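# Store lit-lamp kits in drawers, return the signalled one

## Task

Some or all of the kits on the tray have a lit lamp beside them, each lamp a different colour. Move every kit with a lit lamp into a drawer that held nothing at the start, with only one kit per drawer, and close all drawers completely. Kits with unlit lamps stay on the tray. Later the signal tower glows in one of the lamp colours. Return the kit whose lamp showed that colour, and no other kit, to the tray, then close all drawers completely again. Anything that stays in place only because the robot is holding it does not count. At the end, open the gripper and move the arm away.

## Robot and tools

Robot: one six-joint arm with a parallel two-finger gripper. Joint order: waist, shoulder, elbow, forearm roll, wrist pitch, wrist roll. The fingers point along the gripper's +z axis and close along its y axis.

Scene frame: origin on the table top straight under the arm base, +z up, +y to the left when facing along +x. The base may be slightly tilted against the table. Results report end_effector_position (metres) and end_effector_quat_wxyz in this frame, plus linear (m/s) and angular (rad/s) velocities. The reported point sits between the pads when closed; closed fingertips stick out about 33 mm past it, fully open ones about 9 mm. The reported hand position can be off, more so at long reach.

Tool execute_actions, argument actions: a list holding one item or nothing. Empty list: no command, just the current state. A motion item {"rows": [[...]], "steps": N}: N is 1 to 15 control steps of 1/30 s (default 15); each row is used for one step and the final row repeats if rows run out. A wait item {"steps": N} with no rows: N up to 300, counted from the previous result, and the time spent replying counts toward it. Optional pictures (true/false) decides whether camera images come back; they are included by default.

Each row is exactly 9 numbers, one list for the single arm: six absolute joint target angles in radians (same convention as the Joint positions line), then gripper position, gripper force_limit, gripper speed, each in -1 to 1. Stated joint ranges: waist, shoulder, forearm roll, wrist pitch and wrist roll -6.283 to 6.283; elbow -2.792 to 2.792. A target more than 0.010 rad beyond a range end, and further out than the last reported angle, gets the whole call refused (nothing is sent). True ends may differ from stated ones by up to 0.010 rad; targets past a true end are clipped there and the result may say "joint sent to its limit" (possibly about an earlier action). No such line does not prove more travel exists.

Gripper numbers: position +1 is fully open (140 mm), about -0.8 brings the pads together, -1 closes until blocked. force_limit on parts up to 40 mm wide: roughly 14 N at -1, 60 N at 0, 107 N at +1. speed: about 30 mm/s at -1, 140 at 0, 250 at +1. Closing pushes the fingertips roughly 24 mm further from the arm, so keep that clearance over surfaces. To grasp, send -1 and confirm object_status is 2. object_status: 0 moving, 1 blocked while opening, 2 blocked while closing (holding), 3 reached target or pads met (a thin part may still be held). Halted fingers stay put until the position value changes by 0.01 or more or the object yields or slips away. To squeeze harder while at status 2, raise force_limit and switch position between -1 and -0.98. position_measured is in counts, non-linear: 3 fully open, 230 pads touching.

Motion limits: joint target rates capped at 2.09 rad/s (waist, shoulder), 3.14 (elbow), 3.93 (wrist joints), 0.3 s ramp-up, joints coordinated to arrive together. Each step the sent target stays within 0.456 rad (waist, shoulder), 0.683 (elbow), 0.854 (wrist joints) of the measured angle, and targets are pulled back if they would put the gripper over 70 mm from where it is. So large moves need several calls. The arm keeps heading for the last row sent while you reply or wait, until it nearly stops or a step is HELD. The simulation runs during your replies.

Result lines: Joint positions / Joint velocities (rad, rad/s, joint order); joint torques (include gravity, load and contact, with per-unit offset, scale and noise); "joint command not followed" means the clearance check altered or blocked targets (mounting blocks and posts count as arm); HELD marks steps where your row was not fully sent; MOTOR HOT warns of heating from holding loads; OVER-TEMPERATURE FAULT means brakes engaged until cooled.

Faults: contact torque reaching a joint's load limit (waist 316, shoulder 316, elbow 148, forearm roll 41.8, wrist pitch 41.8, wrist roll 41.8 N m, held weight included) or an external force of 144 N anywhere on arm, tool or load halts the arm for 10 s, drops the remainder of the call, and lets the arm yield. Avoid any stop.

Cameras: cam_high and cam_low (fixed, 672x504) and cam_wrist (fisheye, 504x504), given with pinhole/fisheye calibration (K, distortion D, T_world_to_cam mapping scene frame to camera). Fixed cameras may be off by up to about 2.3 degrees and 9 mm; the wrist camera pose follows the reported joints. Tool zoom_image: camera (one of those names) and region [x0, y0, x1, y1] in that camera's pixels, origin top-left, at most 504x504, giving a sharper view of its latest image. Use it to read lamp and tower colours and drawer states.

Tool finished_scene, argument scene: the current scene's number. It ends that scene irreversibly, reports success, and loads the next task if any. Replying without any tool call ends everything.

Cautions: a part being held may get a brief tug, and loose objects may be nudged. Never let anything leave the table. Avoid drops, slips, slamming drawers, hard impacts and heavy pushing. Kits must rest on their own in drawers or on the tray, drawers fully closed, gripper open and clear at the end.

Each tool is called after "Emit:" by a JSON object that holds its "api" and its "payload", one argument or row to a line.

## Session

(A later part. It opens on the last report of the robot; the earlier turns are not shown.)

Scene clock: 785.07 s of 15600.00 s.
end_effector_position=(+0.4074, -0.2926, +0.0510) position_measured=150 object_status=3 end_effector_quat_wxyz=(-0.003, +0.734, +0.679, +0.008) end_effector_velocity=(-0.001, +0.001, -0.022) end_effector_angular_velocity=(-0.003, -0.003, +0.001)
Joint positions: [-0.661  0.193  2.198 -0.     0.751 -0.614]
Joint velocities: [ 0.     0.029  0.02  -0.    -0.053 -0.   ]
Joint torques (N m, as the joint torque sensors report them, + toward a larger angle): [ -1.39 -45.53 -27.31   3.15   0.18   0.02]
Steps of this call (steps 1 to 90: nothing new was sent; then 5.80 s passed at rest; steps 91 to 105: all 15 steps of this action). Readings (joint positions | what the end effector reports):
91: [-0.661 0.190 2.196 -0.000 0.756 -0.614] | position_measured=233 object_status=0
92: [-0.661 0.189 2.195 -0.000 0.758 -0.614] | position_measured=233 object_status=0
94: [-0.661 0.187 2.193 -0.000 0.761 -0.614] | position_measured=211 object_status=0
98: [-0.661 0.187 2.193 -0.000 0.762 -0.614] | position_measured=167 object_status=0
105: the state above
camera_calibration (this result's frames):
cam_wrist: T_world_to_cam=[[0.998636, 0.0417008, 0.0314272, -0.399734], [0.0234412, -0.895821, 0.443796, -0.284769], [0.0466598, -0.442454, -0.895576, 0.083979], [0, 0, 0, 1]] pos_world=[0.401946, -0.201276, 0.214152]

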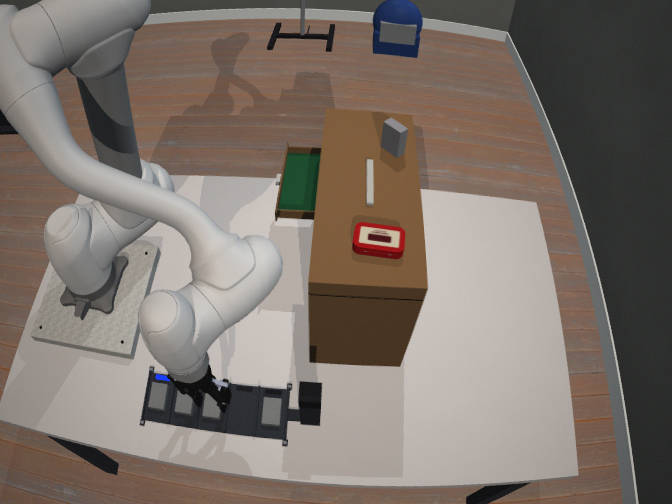

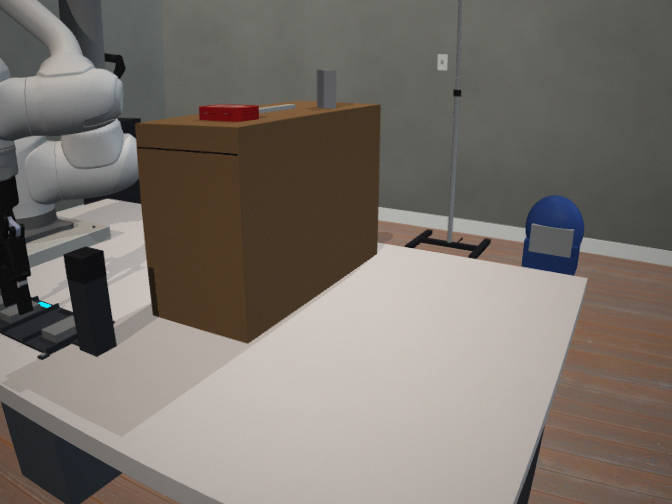

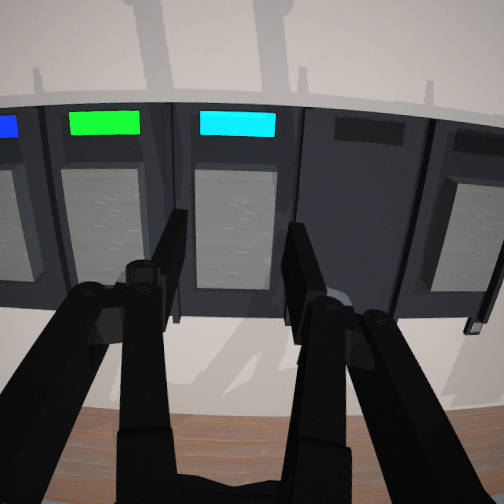

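Emit:
{"api": "execute_actions", "payload": {
  "actions": [
    {"rows":[[-0.661,0.1955,2.1995,0,0.7466,-0.614,-0.17,0.3,-0.6],[-0.661,0.1955,2.1995,0,0.7466,-0.614,-0.17,0.3,-0.6],[-0.661,0.1955,2.1995,0,0.7466,-0.614,-0.17,0.3,-0.6],[-0.661,0.1955,2.1995,0,0.7466,-0.614,-0.17,0.3,-0.6],[-0.661,0.1955,2.1995,0,0.7466,-0.614,-1,0.3,-0.6]]}
  ]
}}

Scene clock: 789.63 s of 15600.00 s.
end_effector_position=(+0.4073, -0.2923, +0.0491) position_measured=177 object_status=0 end_effector_quat_wxyz=(-0.003, +0.734, +0.679, +0.008) end_effector_velocity=(-0.000, -0.000, -0.000) end_effector_angular_velocity=(+0.000, +0.000, +0.000)
Joint positions: [-0.661  0.195  2.2    0.     0.747 -0.614]
Joint velocities: [-0.001  0.001  0.     0.    -0.    -0.001]
Joint torques (N m, as the joint torque sensors report them, + toward a larger angle): [  0.2  -30.78 -18.97   3.6   -2.67   0.29]
Steps of this call (steps 1 to 15: the robot went on to your last target; steps 16 to 90: nothing new was sent; then 1.07 s passed at rest; steps 91 to 105: all 15 steps of this action). Readings (joint positions | what the end effector reports):
91: [-0.661 0.194 2.199 0.000 0.749 -0.614] | position_measured=150 object_status=3
92: [-0.661 0.195 2.199 0.000 0.748 -0.614] | position_measured=150 object_status=3
94: [-0.661 0.195 2.199 0.000 0.747 -0.614] | position_measured=150 object_status=3
98: [-0.661 0.195 2.199 0.000 0.747 -0.614] | position_measured=159 object_status=0
105: the state above
camera_calibration (this result's frames):
cam_wrist: T_world_to_cam=[[0.998639, 0.0416713, 0.0313493, -0.399509], [0.0234557, -0.895883, 0.443671, -0.283735], [0.0465737, -0.442332, -0.895641, 0.082459], [0, 0, 0, 1]] pos_world=[0.40178, -0.201071, 0.212263]

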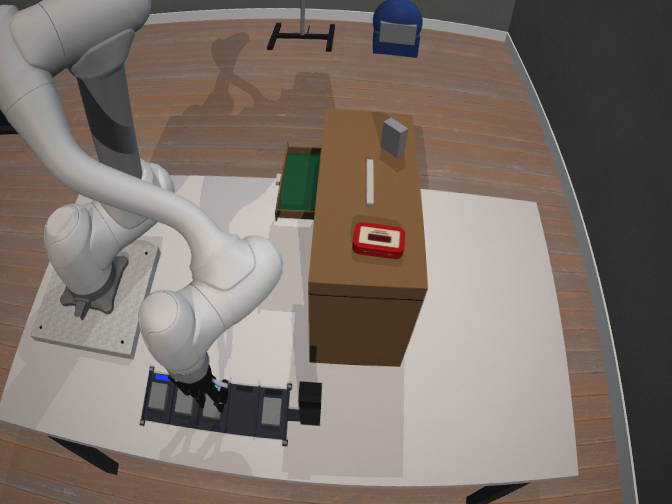

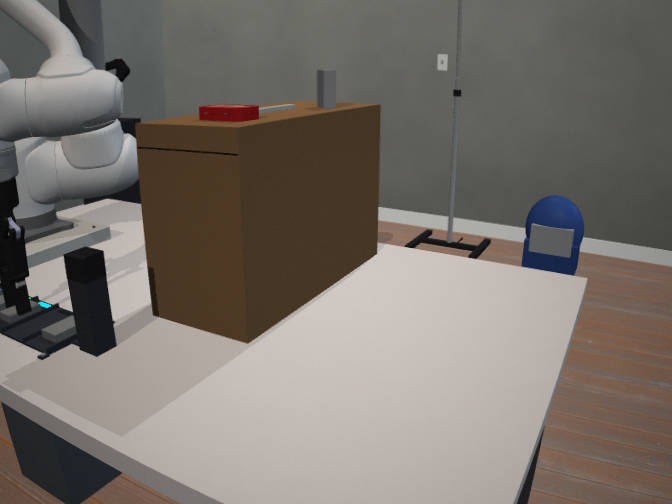

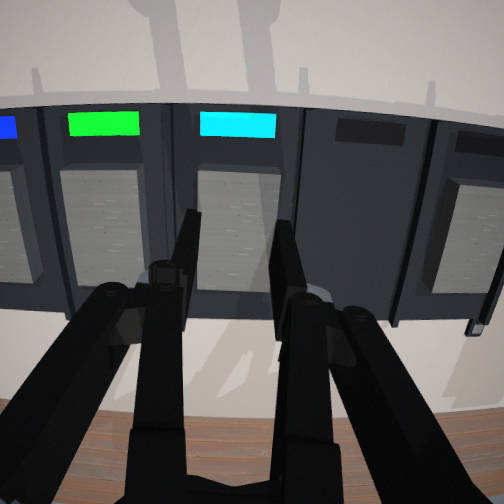

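Gripped and pressing (on floor or kit top); lift.

Emit:
{"api": "execute_actions", "payload": {
  "actions": [
    {"rows":[[-0.661,0.193,2.198,0,0.75,-0.614,-1,0.3,-0.6],[-0.661,0.193,2.198,0,0.75,-0.614,-1,0.3,-0.6],[-0.661,0.193,2.198,0,0.75,-0.614,-1,0.3,-0.6],[-0.661,0.193,2.198,0,0.75,-0.614,-1,0.3,-0.6],[-0.661,0.193,2.198,0,0.75,-0.614,-1,0.3,-0.6],[-0.661,0.168,2.179,0,0.795,-0.614,-1,0.3,-0.6]]}
  ]
}}

Scene clock: 792.70 s of 15600.00 s.
end_effector_position=(+0.4090, -0.2942, +0.0708) position_measured=178 object_status=2 end_effector_quat_wxyz=(-0.003, +0.734, +0.679, +0.008) end_effector_velocity=(+0.000, +0.001, +0.000) end_effector_angular_velocity=(-0.000, -0.000, +0.001)
Joint positions: [-0.661  0.168  2.179  0.     0.795 -0.614]
Joint velocities: [ 0.002 -0.     0.     0.    -0.     0.001]
Joint torques (N m, as the joint torque sensors report them, + toward a larger angle): [ -0.92 -49.1  -29.84   3.27   0.16   0.17]
Steps of this call (steps 1 to 15: the robot went on to your last target; steps 16 to 77: nothing new was sent; steps 78 to 92: all 15 steps of this action). Readings (joint positions | what the end effector reports):
78: [-0.661 0.195 2.199 0.000 0.747 -0.614] | position_measured=177 object_status=2
79: [-0.661 0.195 2.199 0.000 0.748 -0.614] | position_measured=177 object_status=2
81: [-0.661 0.193 2.198 0.000 0.750 -0.614] | position_measured=178 object_status=2
85: [-0.661 0.181 2.189 0.000 0.772 -0.614] | position_measured=178 object_status=2
92: the state above
camera_calibration (this result's frames):
cam_wrist: T_world_to_cam=[[0.998647, 0.0416711, 0.0311148, -0.401795], [0.0235691, -0.895972, 0.443484, -0.295174], [0.0463585, -0.442151, -0.895742, 0.101215], [0, 0, 0, 1]] pos_world=[0.403516, -0.202972, 0.234069]

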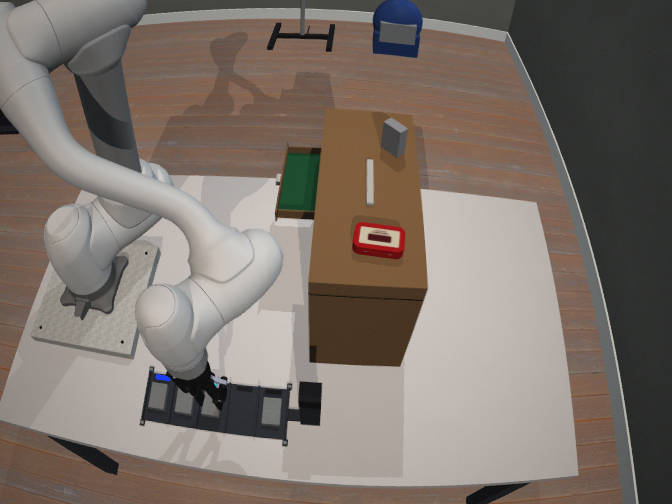

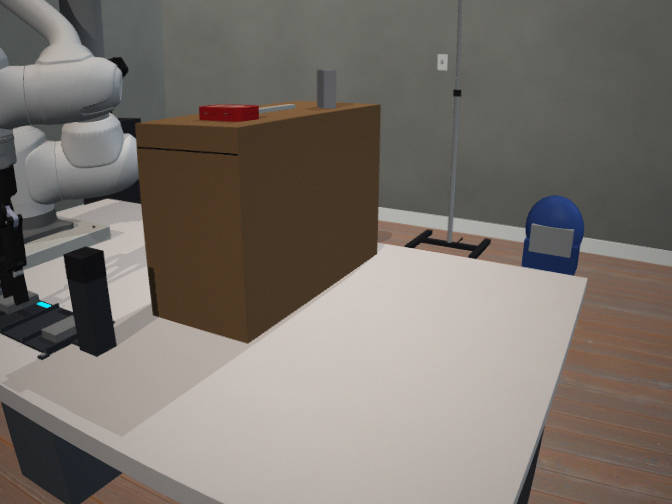

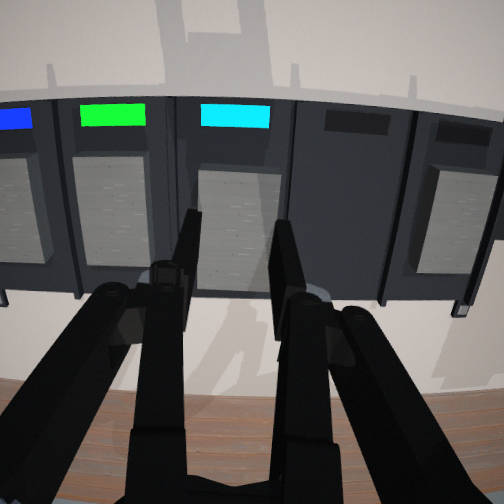

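Emit:
{"api": "execute_actions", "payload": {
  "actions": [
    {"rows":[[-0.6,0.038,1.789,0,1.315,-0.6,-1,0.3,-0.6]]}
  ],
  "pictures": false
}}

Emit:
{"api": "execute_actions", "payload": {
  "actions": [
    {"steps":10}
  ],
  "pictures": false
}}

Emit:
{"api": "execute_actions", "payload": {
  "actions": [
    {"rows":[[0.363,-0.05,1.75,0,1.44,-1.247,-1,0.3,-0.6]]}
  ],
  "pictures": false
}}

Emit:
{"api": "execute_actions", "payload": {
  "actions": [
    {"steps":15}
  ],
  "pictures": false
}}

Emit:
{"api": "execute_actions", "payload": {
  "actions": [
    {"rows":[[0.363,0.111,1.709,0,1.322,-1.247,-1,0.3,-0.6]]}
  ]
}}

Scene clock: 805.83 s of 15600.00 s.
end_effector_position=(+0.4710, -0.3123, +0.2883) position_measured=178 object_status=2 end_effector_quat_wxyz=(-0.003, +0.720, +0.694, +0.008) end_effector_velocity=(+0.055, +0.030, +0.532) end_effector_angular_velocity=(-0.006, -0.007, +0.090)
Joint positions: [-0.609  0.057  1.846 -0.     1.239 -0.602]
Joint velocities: [ 0.117 -0.248 -0.74  -0.     0.98   0.027]
Joint torques (N m, as the joint torque sensors report them, + toward a larger angle): [  2.14 -48.08 -38.54   4.36   0.43  -0.06]
Steps of this call (steps 1 to 15: the robot went on to your last target; steps 16 to 90: nothing new was sent; then 9.63 s passed at rest; steps 91 to 105: all 15 steps of this action). Readings (joint positions | what the end effector reports):
91: [-0.661 0.168 2.179 -0.000 0.795 -0.614] | position_measured=178 object_status=2
92: [-0.661 0.167 2.176 -0.000 0.801 -0.614] | position_measured=178 object_status=2
94: [-0.655 0.154 2.137 -0.000 0.853 -0.612] | position_measured=178 object_status=2
98: [-0.637 0.117 2.026 -0.000 1.000 -0.608] | position_measured=178 object_status=2
105: the state above

Scene clock: 806.17 s of 15600.00 s.
end_effector_position=(+0.4739, -0.3089, +0.3292) position_measured=178 object_status=2 end_effector_quat_wxyz=(-0.003, +0.718, +0.696, +0.008) end_effector_velocity=(+0.000, -0.001, +0.001) end_effector_angular_velocity=(-0.001, -0.001, +0.000)
Joint positions: [-0.6    0.038  1.789 -0.     1.315 -0.6  ]
Joint velocities: [-0.     0.    -0.002 -0.     0.    -0.001]
Joint torques (N m, as the joint torque sensors report them, + toward a larger angle): [ -0.87 -45.45 -38.94   4.48   0.21   0.1 ]
Steps of this call (steps 1 to 10: the robot went on to your last target). Readings (joint positions | what the end effector reports):
1: [-0.605 0.049 1.822 -0.000 1.271 -0.601] | position_measured=178 object_status=2
2: [-0.602 0.043 1.803 -0.000 1.296 -0.601] | position_measured=178 object_status=2
4: [-0.600 0.038 1.789 -0.000 1.314 -0.600] | position_measured=178 object_status=2
8: [-0.600 0.038 1.789 -0.000 1.315 -0.600] | position_measured=178 object_status=2
10: the state above

Scene clock: 806.67 s of 15600.00 s.
end_effector_position=(+0.5266, -0.1302, +0.3716) position_measured=178 object_status=2 end_effector_quat_wxyz=(+0.001, +0.437, +0.899, +0.008) end_effector_velocity=(+0.068, +0.448, +0.071) end_effector_angular_velocity=(-0.013, -0.025, +1.414)
Joint positions: [-0.266 -0.011  1.767 -0.     1.385 -0.962]
Joint velocities: [ 0.828 -0.081 -0.035 -0.     0.112 -0.586]
Joint torques (N m, as the joint torque sensors report them, + toward a larger angle): [ -0.11 -41.46 -40.4    4.43   0.5   -0.19]
Steps of this call (steps 1 to 15: all 15 steps of this action). Readings (joint positions | what the end effector reports):
1: [-0.600 0.038 1.789 -0.000 1.315 -0.600] | position_measured=178 object_status=2
2: [-0.597 0.038 1.789 -0.000 1.316 -0.604] | position_measured=178 object_status=2
4: [-0.569 0.032 1.786 -0.000 1.323 -0.644] | position_measured=178 object_status=2
8: [-0.460 0.013 1.778 -0.000 1.351 -0.786] | position_measured=178 object_status=2
15: the state above

Scene clock: 807.17 s of 15600.00 s.
end_effector_position=(+0.5175, +0.0985, +0.3966) position_measured=178 object_status=2 end_effector_quat_wxyz=(+0.003, +0.136, +0.991, +0.008) end_effector_velocity=(-0.112, +0.439, +0.043) end_effector_angular_velocity=(-0.009, -0.021, +1.193)
Joint positions: [ 0.162 -0.039  1.755 -0.     1.424 -1.166]
Joint velocities: [ 0.851 -0.049 -0.021  0.     0.066 -0.342]
Joint torques (N m, as the joint torque sensors report them, + toward a larger angle): [ -2.05 -39.75 -39.5    4.49   0.02   0.1 ]
Steps of this call (steps 1 to 15: the robot went on to your last target). Readings (joint positions | what the end effector reports):
1: [-0.238 -0.014 1.766 -0.000 1.389 -0.981] | position_measured=178 object_status=2
2: [-0.210 -0.016 1.765 -0.000 1.392 -0.999] | position_measured=178 object_status=2
4: [-0.153 -0.021 1.763 -0.000 1.398 -1.032] | position_measured=178 object_status=2
8: [-0.039 -0.028 1.760 -0.000 1.409 -1.085] | position_measured=178 object_status=2
15: the state above

Scene clock: 807.67 s of 15600.00 s.
end_effector_position=(+0.5631, +0.2276, +0.3388) position_measured=178 object_status=2 end_effector_quat_wxyz=(+0.004, -0.005, +1.000, +0.007) end_effector_velocity=(+0.000, -0.001, +0.000) end_effector_angular_velocity=(-0.000, +0.001, -0.001)
Joint positions: [ 0.363  0.111  1.709  0.     1.322 -1.247]
Joint velocities: [-0.001  0.    -0.    -0.     0.001 -0.   ]
Joint torques (N m, as the joint torque sensors report them, + toward a larger angle): [ -0.5  -50.41 -39.04   4.45   0.03   0.19]
Steps of this call (steps 1 to 15: all 15 steps of this action). Readings (joint positions | what the end effector reports):
1: [0.191 -0.040 1.754 -0.000 1.427 -1.177] | position_measured=178 object_status=2
2: [0.217 -0.040 1.753 -0.000 1.427 -1.188] | position_measured=178 object_status=2
4: [0.255 -0.019 1.745 0.000 1.410 -1.203] | position_measured=178 object_status=2
8: [0.327 0.069 1.721 0.000 1.351 -1.232] | position_measured=178 object_status=2
15: the state above
camera_calibration (this result's frames):
cam_wrist: T_world_to_cam=[[-0.128039, 0.991083, 0.0368711, -0.169397], [0.879969, 0.0963792, 0.465151, -0.665576], [0.45745, 0.092003, -0.884463, 0.207897], [0, 0, 0, 1]] pos_world=[0.468894, 0.212907, 0.499716]

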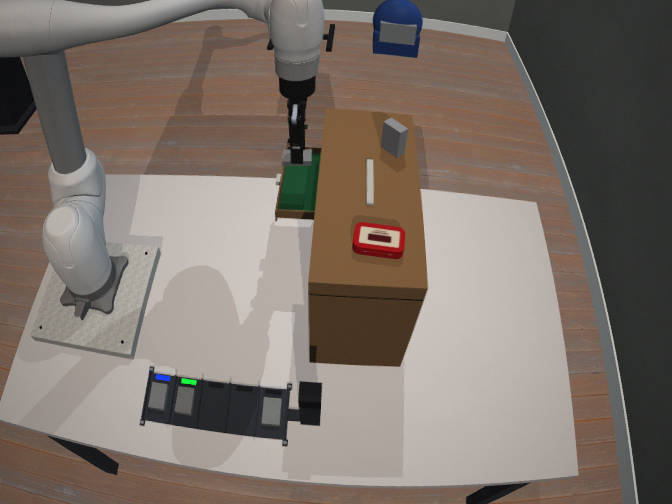

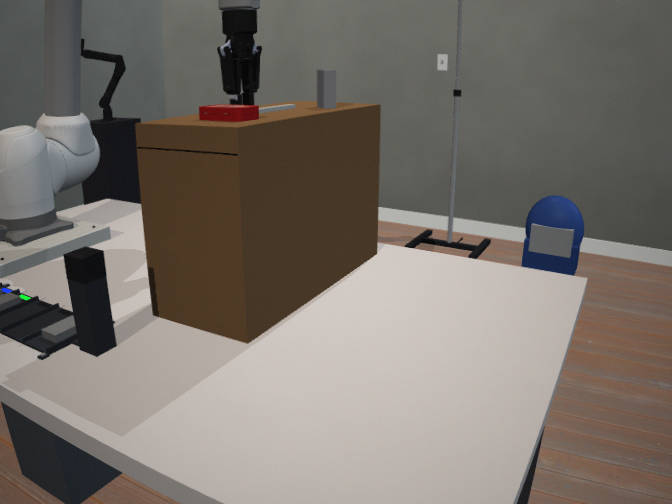

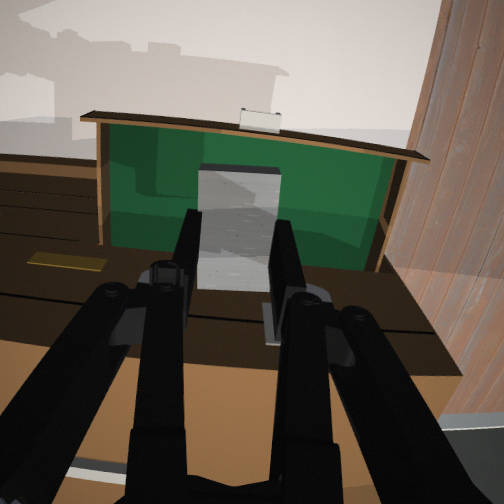

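Emit:
{"api": "execute_actions", "payload": {
  "actions": [
    {"rows":[[0.368,0.145,1.80,0,1.197,-1.242,-1,0.3,-0.6]]}
  ]
}}

Scene clock: 812.27 s of 15600.00 s.
end_effector_position=(+0.5620, +0.2313, +0.2695) position_measured=178 object_status=2 end_effector_quat_wxyz=(+0.004, -0.005, +1.000, +0.007) end_effector_velocity=(+0.000, -0.000, +0.000) end_effector_angular_velocity=(+0.002, +0.001, -0.002)
Joint positions: [ 0.368  0.145  1.8   -0.     1.197 -1.242]
Joint velocities: [-0.001 -0.     0.     0.003  0.     0.   ]
Joint torques (N m, as the joint torque sensors report them, + toward a larger angle): [ -1.19 -53.43 -38.9    4.23   0.12   0.13]
Steps of this call (steps 1 to 15: the robot went on to your last target; steps 16 to 90: nothing new was sent; then 1.10 s passed at rest; steps 91 to 105: all 15 steps of this action). Readings (joint positions | what the end effector reports):
91: [0.363 0.111 1.709 -0.000 1.322 -1.247] | position_measured=178 object_status=2
92: [0.363 0.112 1.713 -0.000 1.316 -1.247] | position_measured=178 object_status=2
94: [0.365 0.126 1.750 -0.000 1.264 -1.245] | position_measured=178 object_status=2
98: [0.368 0.145 1.800 -0.000 1.198 -1.242] | position_measured=178 object_status=2
105: the state above
camera_calibration (this result's frames):
cam_wrist: T_world_to_cam=[[-0.128226, 0.991069, 0.0366029, -0.170452], [0.880043, 0.0966894, 0.464946, -0.632778], [0.457255, 0.0918303, -0.884582, 0.146938], [0, 0, 0, 1]] pos_world=[0.467828, 0.216619, 0.430425]

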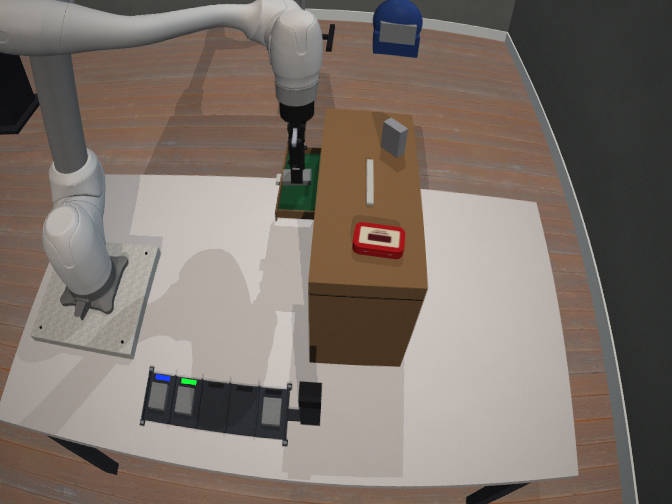

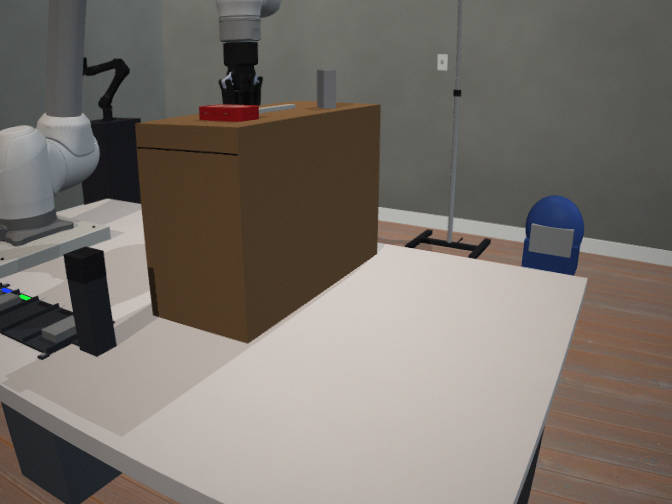

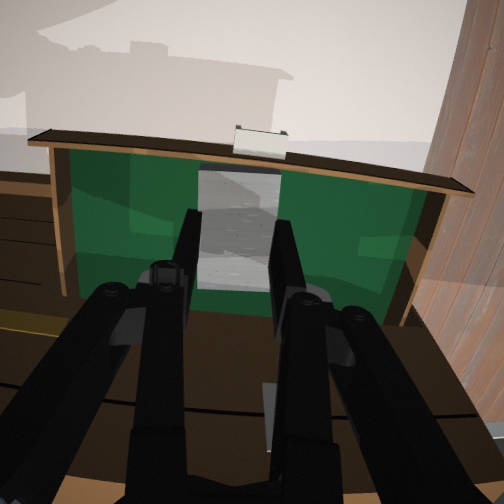

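Emit:
{"api": "execute_actions", "payload": {
  "actions": [
    {"rows":[[0.368,0.158,1.796,0,1.188,-1.242,-1,0.3,-0.6],[0.368,0.158,1.796,0,1.188,-1.242,-1,0.3,-0.6],[0.368,0.158,1.796,0,1.188,-1.242,-1,0.3,-0.6],[0.368,0.158,1.796,0,1.188,-1.242,-1,0.3,-0.6],[0.368,0.158,1.796,0,1.188,-1.242,-1,0.3,-0.6],[0.368,0.162,1.8,0,1.18,-1.242,-1,0.3,-0.6],[0.368,0.162,1.8,0,1.18,-1.242,-1,0.3,-0.6],[0.368,0.162,1.8,0,1.18,-1.242,-1,0.3,-0.6],[0.368,0.162,1.8,0,1.18,-1.242,-1,0.3,-0.6],[0.368,0.166,1.804,0,1.172,-1.242,-1,0.3,-0.6]]}
  ]
}}

Scene clock: 820.73 s of 15600.00 s.
end_effector_position=(+0.5693, +0.2341, +0.2546) position_measured=178 object_status=2 end_effector_quat_wxyz=(+0.004, -0.005, +1.000, +0.007) end_effector_velocity=(+0.001, -0.000, -0.001) end_effector_angular_velocity=(+0.000, -0.000, -0.001)
Joint positions: [ 0.368  0.166  1.804  0.     1.172 -1.242]
Joint velocities: [-0.001  0.001  0.    -0.    -0.001  0.   ]
Joint torques (N m, as the joint torque sensors report them, + toward a larger angle): [ -0.91 -55.9  -38.52   4.25  -0.07   0.01]
Steps of this call (steps 1 to 15: the robot went on to your last target; steps 16 to 90: nothing new was sent; then 4.97 s passed at rest; steps 91 to 105: all 15 steps of this action). Readings (joint positions | what the end effector reports):
91: [0.368 0.145 1.800 0.000 1.197 -1.242] | position_measured=178 object_status=2
92: [0.368 0.148 1.799 0.000 1.195 -1.242] | position_measured=178 object_status=2
94: [0.368 0.157 1.797 0.000 1.189 -1.242] | position_measured=178 object_status=2
98: [0.368 0.161 1.799 0.000 1.181 -1.242] | position_measured=178 object_status=2
105: the state above
camera_calibration (this result's frames):
cam_wrist: T_world_to_cam=[[-0.128126, 0.991074, 0.0368218, -0.171883], [0.880115, 0.0965103, 0.464848, -0.632499], [0.457145, 0.0919665, -0.884624, 0.130253], [0, 0, 0, 1]] pos_world=[0.475104, 0.219412, 0.41557]

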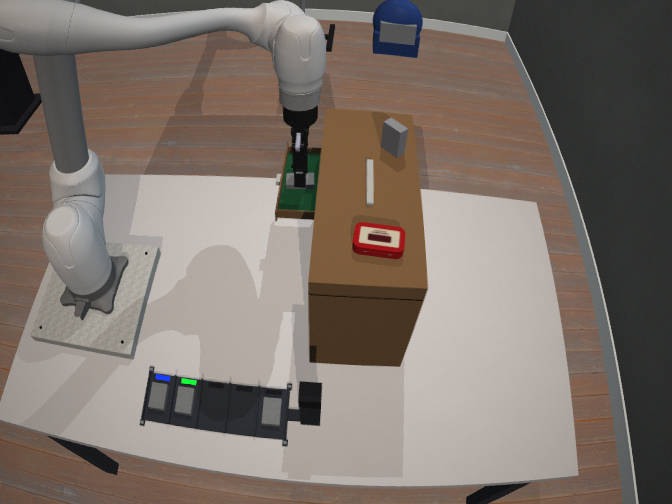

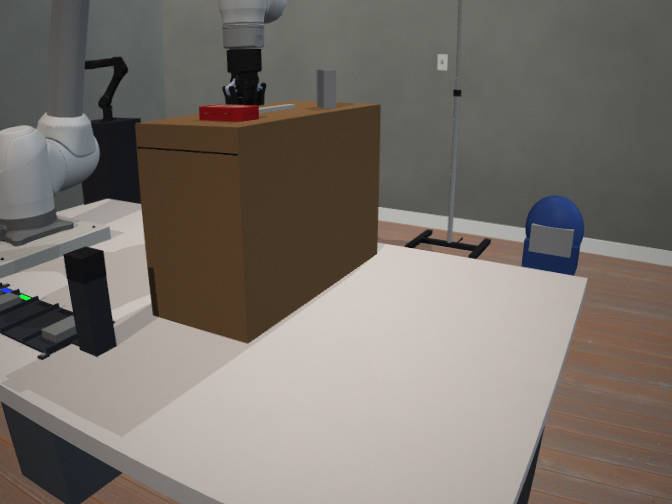

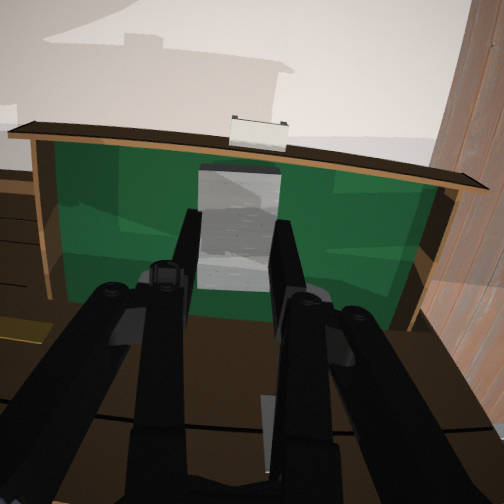

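Emit:
{"api": "execute_actions", "payload": {
  "actions": [
    {"rows":[[0.368,0.167,1.806,0,1.169,-1.242,-1,0.3,-0.6],[0.368,0.167,1.806,0,1.169,-1.242,-1,0.3,-0.6],[0.368,0.167,1.806,0,1.169,-1.242,-1,0.3,-0.6],[0.368,0.167,1.806,0,1.169,-1.242,-1,0.3,-0.6],[0.368,0.168,1.808,0,1.166,-1.242,-1,0.3,-0.6],[0.368,0.168,1.808,0,1.166,-1.242,-1,0.3,-0.6],[0.368,0.168,1.808,0,1.166,-1.242,-1,0.3,-0.6],[0.368,0.168,1.808,0,1.166,-1.242,-1,0.3,-0.6],[0.368,0.169,1.81,0,1.163,-1.242,-1,0.3,-0.6]]}
  ],
  "pictures": false
}}

Scene clock: 828.07 s of 15600.00 s.
end_effector_position=(+0.5692, +0.2341, +0.2497) position_measured=178 object_status=2 end_effector_quat_wxyz=(+0.004, -0.005, +1.000, +0.007) end_effector_velocity=(+0.000, +0.001, -0.000) end_effector_angular_velocity=(+0.001, -0.001, +0.001)
Joint positions: [ 0.368  0.169  1.81  -0.     1.163 -1.242]
Joint velocities: [ 0.001 -0.     0.001  0.    -0.002 -0.   ]
Joint torques (N m, as the joint torque sensors report them, + toward a larger angle): [ -0.99 -51.46 -34.79   4.47   0.03   0.08]
Steps of this call (steps 1 to 15: the robot went on to your last target; steps 16 to 90: nothing new was sent; then 3.83 s passed at rest; steps 91 to 105: all 15 steps of this action). Readings (joint positions | what the end effector reports):
91: [0.368 0.166 1.804 -0.000 1.172 -1.242] | position_measured=178 object_status=2
92: [0.368 0.166 1.805 -0.000 1.171 -1.242] | position_measured=178 object_status=2
94: [0.368 0.167 1.806 -0.000 1.169 -1.242] | position_measured=178 object_status=2
98: [0.368 0.168 1.808 -0.000 1.166 -1.242] | position_measured=178 object_status=2
105: the state above

Contact. Release and lift.

Emit:
{"api": "execute_actions", "payload": {
  "actions": [
    {"rows":[[0.368,0.168,1.808,0,1.166,-1.242,-0.1,0.3,0.3],[0.368,0.168,1.808,0,1.166,-1.242,-0.1,0.3,0.3],[0.368,0.168,1.808,0,1.166,-1.242,-0.1,0.3,0.3],[0.368,0.168,1.808,0,1.166,-1.242,-0.1,0.3,0.3],[0.368,0.168,1.808,0,1.166,-1.242,-0.1,0.3,0.3],[0.368,0.168,1.808,0,1.166,-1.242,-0.1,0.3,0.3],[0.368,0.168,1.808,0,1.166,-1.242,-0.1,0.3,0.3],[0.363,0.111,1.709,0,1.322,-1.247,-0.1,0.3,0.3]]}
  ],
  "pictures": false
}}

Emit:
{"api": "execute_actions", "payload": {
  "actions": [
    {"rows":[[0.6,-0.3,2.0,0,1.0,0.5,0.2,0.3,0.3]]}
  ],
  "pictures": false
}}

Emit:
{"api": "execute_actions", "payload": {
  "actions": [
    {"rows":[[0.8,-0.5,2.3,0.6,0.0,1.0,0.2,0.3,0.3]]}
  ],
  "pictures": false
}}

Emit:
{"api": "execute_actions", "payload": {
  "actions": [
    {"steps":20}
  ]
}}

Scene clock: 833.60 s of 15600.00 s.
end_effector_position=(+0.5636, +0.2279, +0.3381) position_measured=141 object_status=3 end_effector_quat_wxyz=(+0.004, -0.005, +1.000, +0.008) end_effector_velocity=(-0.011, -0.007, +0.055) end_effector_angular_velocity=(-0.004, +0.012, -0.000)
Joint positions: [ 0.363  0.111  1.71   0.     1.32  -1.247]
Joint velocities: [-0.004 -0.035 -0.063  0.     0.111 -0.004]
Joint torques (N m, as the joint torque sensors report them, + toward a larger angle): [ -2.71  -8.04 -16.04   2.03   0.15   0.02]
Steps of this call (steps 1 to 15: the robot went on to your last target; steps 16 to 90: nothing new was sent; then 2.03 s passed at rest; steps 91 to 105: all 15 steps of this action). Readings (joint positions | what the end effector reports):
91: [0.368 0.169 1.810 -0.000 1.163 -1.242] | position_measured=178 object_status=0
92: [0.368 0.169 1.810 -0.000 1.164 -1.242] | position_measured=178 object_status=0
94: [0.368 0.168 1.808 -0.000 1.166 -1.242] | position_measured=157 object_status=0
98: [0.368 0.168 1.808 -0.000 1.166 -1.242] | position_measured=141 object_status=0
105: the state above

Scene clock: 834.10 s of 15600.00 s.
end_effector_position=(+0.4464, +0.2894, +0.3988) position_measured=104 object_status=3 end_effector_quat_wxyz=(+0.104, +0.384, +0.906, +0.143) end_effector_velocity=(-0.237, +0.083, +0.098) end_effector_angular_velocity=(+1.407, +0.069, -3.051)
Joint positions: [ 0.546 -0.207  1.935  0.     1.072 -0.255]
Joint velocities: [ 0.354 -0.619  0.432  0.    -0.476  3.626]
Joint torques (N m, as the joint torque sensors report them, + toward a larger angle): [ -8.52  -8.58 -40.38   4.37  -0.88  -0.03]
Steps of this call (steps 1 to 15: all 15 steps of this action). Readings (joint positions | what the end effector reports):
1: [0.363 0.111 1.709 0.000 1.321 -1.247] | position_measured=141 object_status=0
2: [0.364 0.109 1.712 0.000 1.320 -1.242] | position_measured=138 object_status=0
4: [0.379 0.084 1.730 0.000 1.298 -1.189] | position_measured=120 object_status=0
8: [0.445 -0.030 1.810 0.000 1.210 -0.936] | position_measured=104 object_status=0
15: the state above

Scene clock: 834.60 s of 15600.00 s.
end_effector_position=(+0.3863, +0.4286, +0.4978) position_measured=104 object_status=3 end_effector_quat_wxyz=(-0.155, +0.713, +0.441, +0.522) end_effector_velocity=(-0.058, +0.002, +0.373) end_effector_angular_velocity=(+3.136, +0.500, -1.518)
Joint positions: [ 0.748 -0.443  2.224  0.459  0.252  0.804]
Joint velocities: [ 0.473 -0.527  0.696  1.29  -2.303  1.796]
Joint torques (N m, as the joint torque sensors report them, + toward a larger angle): [ -3.56   3.16 -42.08   4.39  -2.17   0.03]
Steps of this call (steps 1 to 15: all 15 steps of this action). Readings (joint positions | what the end effector reports):
1: [0.558 -0.226 1.948 0.000 1.057 -0.132] | position_measured=104 object_status=3
2: [0.568 -0.243 1.961 0.001 1.042 -0.014] | position_measured=104 object_status=3
4: [0.594 -0.273 1.997 0.031 0.980 0.181] | position_measured=104 object_status=3
8: [0.645 -0.329 2.072 0.174 0.759 0.409] | position_measured=104 object_status=3
15: the state above

Scene clock: 835.27 s of 15600.00 s.
end_effector_position=(+0.3820, +0.4148, +0.5357) position_measured=104 object_status=3 end_effector_quat_wxyz=(-0.246, +0.726, +0.280, +0.578) end_effector_velocity=(-0.001, +0.001, +0.000) end_effector_angular_velocity=(+0.001, +0.001, +0.002)
Joint positions: [ 0.8 -0.5  2.3  0.6  0.   1. ]
Joint velocities: [ 0.002 -0.001  0.     0.001  0.001  0.   ]
Joint torques (N m, as the joint torque sensors report them, + toward a larger angle): [ -1.83   6.1  -42.67   3.76  -1.98   0.03]
Steps of this call (steps 1 to 20: the robot went on to your last target). Readings (joint positions | what the end effector reports):
1: [0.764 -0.460 2.247 0.500 0.178 0.862] | position_measured=104 object_status=3
2: [0.777 -0.474 2.266 0.535 0.115 0.910] | position_measured=104 object_status=3
4: [0.794 -0.493 2.291 0.583 0.030 0.977] | position_measured=104 object_status=3
8: [0.800 -0.500 2.300 0.600 0.000 1.000] | position_measured=104 object_status=3
20: the state above
camera_calibration (this result's frames):
cam_wrist: T_world_to_cam=[[0.691089, -0.717498, 0.0871375, -0.0164981], [-0.409827, -0.48831, -0.770451, 0.781308], [0.595347, 0.496739, -0.631515, 0.0916385], [0, 0, 0, 1]] pos_world=[0.277046, 0.324163, 0.661269]

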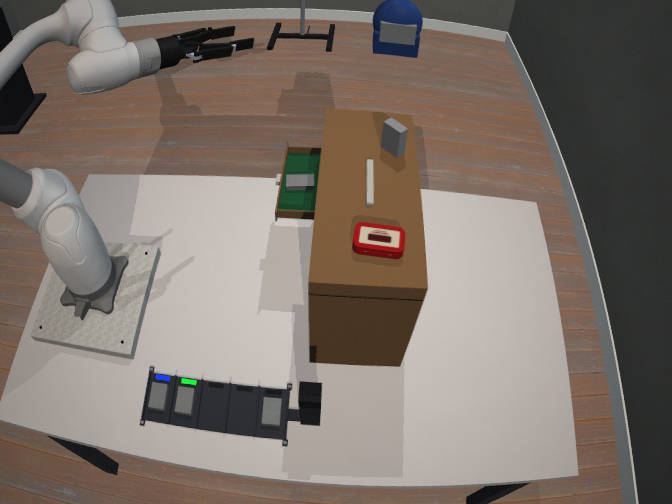

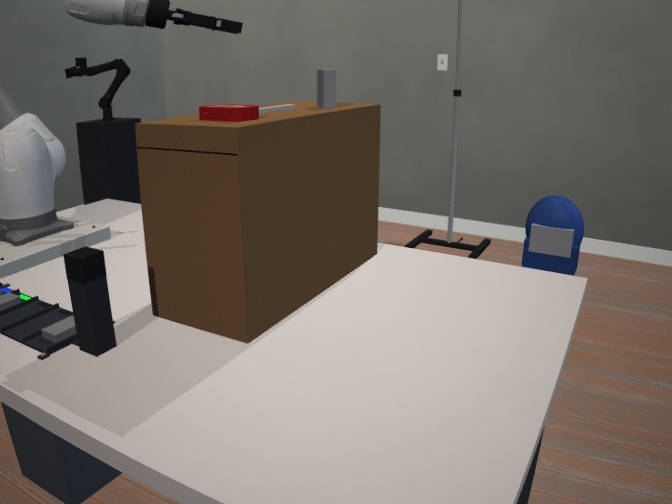

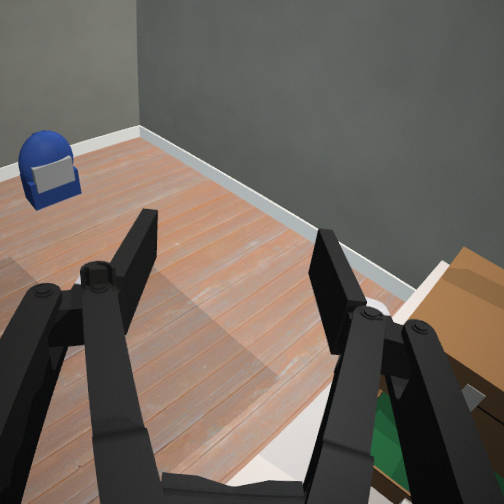

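Emit:
{"api": "execute_actions", "payload": {
  "actions": [
    {"rows":[[0.88,-0.4,2.6,1.2425,-0.812,0.917,0.2,0.3,0.3]]}
  ],
  "pictures": false
}}

Emit:
{"api": "execute_actions", "payload": {
  "actions": [
    {"steps":10}
  ],
  "pictures": false
}}

Emit:
{"api": "execute_actions", "payload": {
  "actions": [
    {"rows":[[0.88,-0.06,2.57,1.2425,-0.812,0.917,0.2,0.3,0.3]]}
  ]
}}

Scene clock: 839.67 s of 15600.00 s.
end_effector_position=(+0.4374, +0.2855, +0.4194) position_measured=104 object_status=3 end_effector_quat_wxyz=(-0.183, +0.764, +0.018, +0.618) end_effector_velocity=(+0.036, -0.414, -0.303) end_effector_angular_velocity=(+0.086, +0.210, -1.214)
Joint positions: [ 0.858 -0.427  2.518  1.067 -0.59   0.94 ]
Joint velocities: [ 0.117  0.146  0.437  0.931 -1.176 -0.12 ]
Joint torques (N m, as the joint torque sensors report them, + toward a larger angle): [ -2.6    2.23 -40.55   1.    -1.62   0.25]
Steps of this call (steps 1 to 15: the robot went on to your last target; steps 16 to 90: nothing new was sent; then 0.90 s passed at rest; steps 91 to 105: all 15 steps of this action). Readings (joint positions | what the end effector reports):
91: [0.800 -0.500 2.300 0.600 -0.000 1.000] | position_measured=104 object_status=3
92: [0.801 -0.500 2.302 0.605 -0.006 1.000] | position_measured=104 object_status=3
94: [0.806 -0.493 2.321 0.646 -0.058 0.994] | position_measured=104 object_status=3
98: [0.827 -0.466 2.403 0.820 -0.278 0.972] | position_measured=104 object_status=3
105: the state above

Scene clock: 840.00 s of 15600.00 s.
end_effector_position=(+0.4344, +0.1988, +0.3618) position_measured=104 object_status=3 end_effector_quat_wxyz=(-0.105, +0.773, -0.073, +0.621) end_effector_velocity=(+0.000, -0.002, -0.000) end_effector_angular_velocity=(+0.002, +0.000, -0.005)
Joint positions: [ 0.88  -0.4    2.6    1.242 -0.812  0.917]
Joint velocities: [-0.    -0.    -0.     0.004 -0.003  0.   ]
Joint torques (N m, as the joint torque sensors report them, + toward a larger angle): [ -1.54   2.63 -37.15  -0.28  -1.41   0.05]
Steps of this call (steps 1 to 10: the robot went on to your last target). Readings (joint positions | what the end effector reports):
1: [0.862 -0.422 2.533 1.098 -0.629 0.936] | position_measured=104 object_status=3
2: [0.866 -0.418 2.547 1.129 -0.668 0.932] | position_measured=104 object_status=3
4: [0.873 -0.409 2.575 1.188 -0.743 0.924] | position_measured=104 object_status=3
8: [0.880 -0.400 2.600 1.242 -0.811 0.917] | position_measured=104 object_status=3
10: the state above

Scene clock: 840.50 s of 15600.00 s.
end_effector_position=(+0.4679, +0.2378, +0.2227) position_measured=104 object_status=3 end_effector_quat_wxyz=(-0.008, +0.839, -0.011, +0.544) end_effector_velocity=(+0.010, +0.013, -0.084) end_effector_angular_velocity=(-0.130, +0.114, +0.002)
Joint positions: [ 0.88  -0.064  2.57   1.243 -0.812  0.917]
Joint velocities: [ 0.001  0.187 -0.015  0.    -0.    -0.001]
Joint torques (N m, as the joint torque sensors report them, + toward a larger angle): [  3.12 -52.34 -30.94  -0.31  -2.39   0.18]
Steps of this call (steps 1 to 15: all 15 steps of this action). Readings (joint positions | what the end effector reports):
1: [0.880 -0.400 2.600 1.242 -0.812 0.917] | position_measured=104 object_status=3
2: [0.880 -0.397 2.599 1.242 -0.812 0.917] | position_measured=104 object_status=3
4: [0.880 -0.369 2.594 1.242 -0.812 0.917] | position_measured=104 object_status=3
8: [0.880 -0.242 2.584 1.242 -0.812 0.917] | position_measured=104 object_status=3
15: the state above
camera_calibration (this result's frames):
cam_wrist: T_world_to_cam=[[0.0174043, -0.995549, 0.0926222, 0.204484], [-0.778967, -0.0715765, -0.622966, 0.52968], [0.626823, -0.0613074, -0.776746, 0.0810564], [0, 0, 0, 1]] pos_world=[0.358236, 0.246456, 0.373993]

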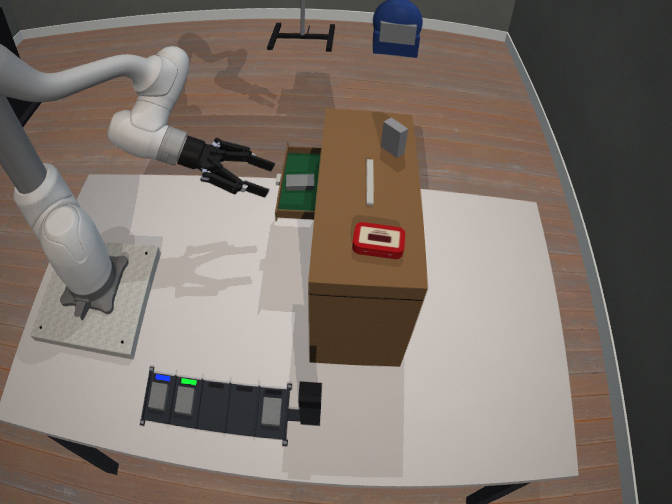

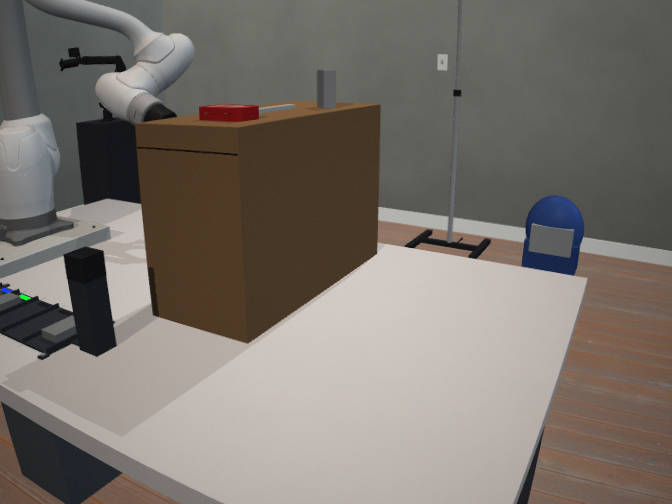

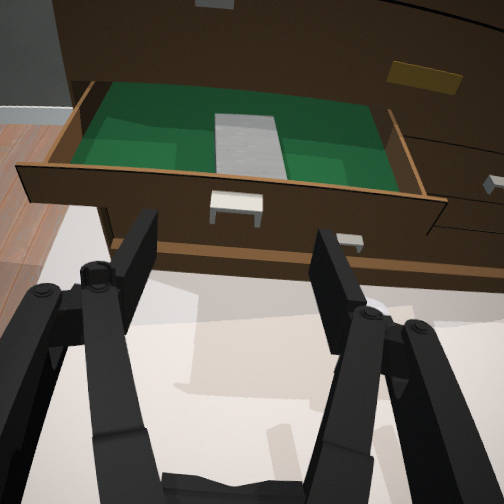

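Emit:
{"api": "execute_actions", "payload": {
  "actions": [
    {"rows":[[0.858,-0.0235,2.544,1.2425,-0.812,0.917,0.2,0.3,0.3],[0.858,-0.0235,2.544,1.2425,-0.812,0.917,0.2,0.3,0.3],[0.858,-0.0235,2.544,1.2425,-0.812,0.917,0.2,0.3,0.3],[0.858,-0.0235,2.544,1.2425,-0.812,0.917,0.2,0.3,0.3],[0.846,-0.018,2.539,1.23,-0.805,0.921,0.2,0.3,0.3],[0.834,-0.012,2.533,1.217,-0.799,0.925,0.2,0.3,0.3],[0.822,-0.007,2.528,1.204,-0.792,0.929,0.2,0.3,0.3],[0.81,-0.001,2.522,1.191,-0.785,0.933,0.2,0.3,0.3],[0.797,0.004,2.517,1.179,-0.779,0.936,0.2,0.3,0.3],[0.785,0.01,2.511,1.166,-0.772,0.94,0.2,0.3,0.3],[0.774,0.016,2.505,1.154,-0.766,0.944,0.2,0.3,0.3],[0.762,0.021,2.499,1.141,-0.759,0.948,0.2,0.3,0.3],[0.7507,0.027,2.493,1.129,-0.753,0.952,0.2,0.3,0.3],[0.738,0.034,2.485,1.116,-0.746,0.956,0.2,0.3,0.3],[0.725,0.041,2.478,1.102,-0.739,0.961,0.2,0.3,0.3]]}
  ],
  "pictures": false
}}

Emit:
{"api": "execute_actions", "payload": {
  "actions": [
    {"rows":[[0.713,0.048,2.47,1.089,-0.732,0.965,0.2,0.3,0.3],[0.704,0.053,2.464,1.079,-0.727,0.968,0.2,0.3,0.3],[0.695,0.059,2.458,1.07,-0.721,0.971,0.2,0.3,0.3],[0.686,0.064,2.451,1.06,-0.716,0.975,0.2,0.3,0.3],[0.677,0.07,2.445,1.05,-0.711,0.978,0.2,0.3,0.3],[0.669,0.076,2.438,1.04,-0.706,0.981,0.2,0.3,0.3],[0.66,0.082,2.432,1.031,-0.701,0.984,0.2,0.3,0.3],[0.652,0.088,2.425,1.021,-0.697,0.987,0.2,0.3,0.3],[0.644,0.0935,2.419,1.012,-0.692,0.99,0.2,0.3,0.3],[0.64,0.0965,2.416,1.007,-0.69,0.991,0.2,0.3,0.3],[0.636,0.0995,2.412,1.002,-0.687,0.993,0.2,0.3,0.3]]}
  ]
}}

Scene clock: 848.57 s of 15600.00 s.
end_effector_position=(+0.5318, +0.2402, +0.2174) position_measured=104 object_status=3 end_effector_quat_wxyz=(+0.001, +0.841, -0.017, +0.540) end_effector_velocity=(+0.178, -0.000, +0.005) end_effector_angular_velocity=(+0.009, -0.003, +0.001)
Joint positions: [ 0.756  0.025  2.495  1.134 -0.756  0.95 ]
Joint velocities: [-0.349  0.181 -0.198 -0.368  0.192  0.117]
Joint torques (N m, as the joint torque sensors report them, + toward a larger angle): [ -3.22 -30.39 -32.05   0.1   -2.34   0.32]
Steps of this call (steps 1 to 15: the robot went on to your last target; steps 16 to 90: nothing new was sent; then 4.57 s passed at rest; steps 91 to 105: all 15 steps of this action). Readings (joint positions | what the end effector reports):
91: [0.880 -0.060 2.570 1.243 -0.812 0.917] | position_measured=104 object_status=3
92: [0.878 -0.057 2.568 1.243 -0.812 0.917] | position_measured=104 object_status=3
94: [0.864 -0.034 2.551 1.243 -0.812 0.917] | position_measured=104 object_status=3
98: [0.837 -0.014 2.535 1.221 -0.801 0.924] | position_measured=104 object_status=3
105: the state above

Scene clock: 849.07 s of 15600.00 s.
end_effector_position=(+0.6013, +0.2408, +0.2177) position_measured=104 object_status=3 end_effector_quat_wxyz=(-0.000, +0.841, -0.015, +0.540) end_effector_velocity=(+0.002, +0.000, +0.001) end_effector_angular_velocity=(-0.001, -0.001, +0.002)
Joint positions: [ 0.636  0.099  2.412  1.002 -0.687  0.993]
Joint velocities: [-0.003  0.001 -0.002 -0.006  0.002  0.002]
Joint torques (N m, as the joint torque sensors report them, + toward a larger angle): [ -3.   -41.08 -30.69   0.79  -2.13  -0.19]
Steps of this call (steps 1 to 15: all 15 steps of this action). Readings (joint positions | what the end effector reports):
1: [0.744 0.031 2.488 1.122 -0.749 0.954] | position_measured=104 object_status=3
2: [0.731 0.038 2.481 1.109 -0.742 0.959] | position_measured=104 object_status=3
4: [0.709 0.051 2.467 1.084 -0.729 0.966] | position_measured=104 object_status=3
8: [0.671 0.074 2.440 1.043 -0.707 0.980] | position_measured=104 object_status=3
15: the state above
camera_calibration (this result's frames):
cam_wrist: T_world_to_cam=[[0.00305888, -0.994938, 0.100446, 0.212473], [-0.785804, -0.0645146, -0.615101, 0.631387], [0.618468, -0.0770492, -0.782024, 0.00369942], [0, 0, 0, 1]] pos_world=[0.493208, 0.252416, 0.369918]

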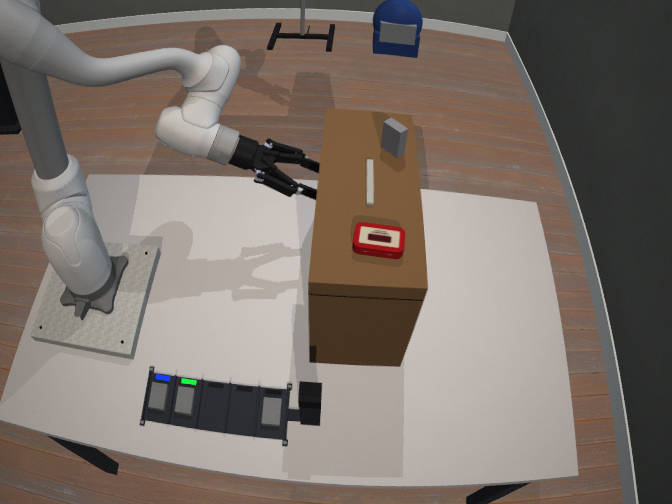

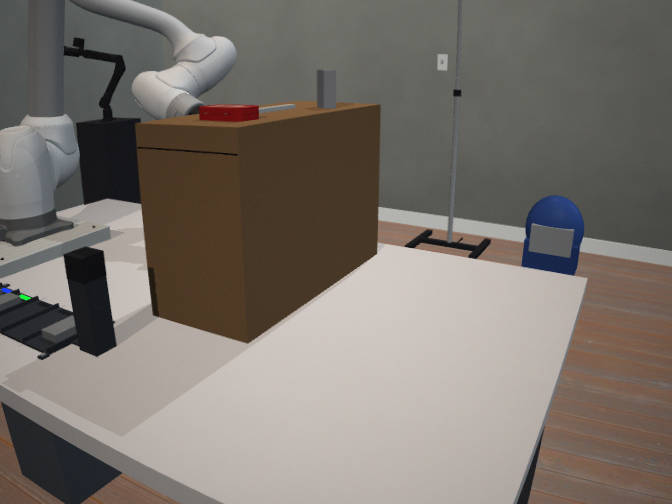

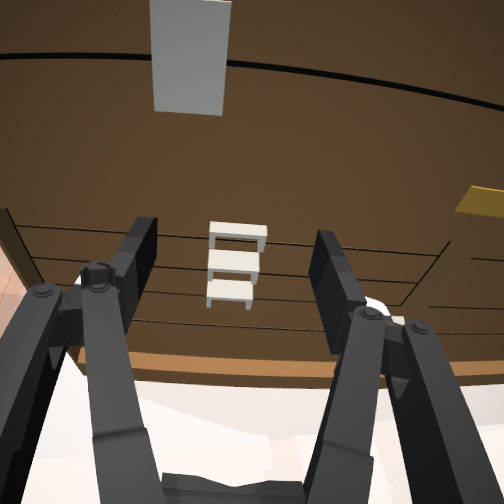

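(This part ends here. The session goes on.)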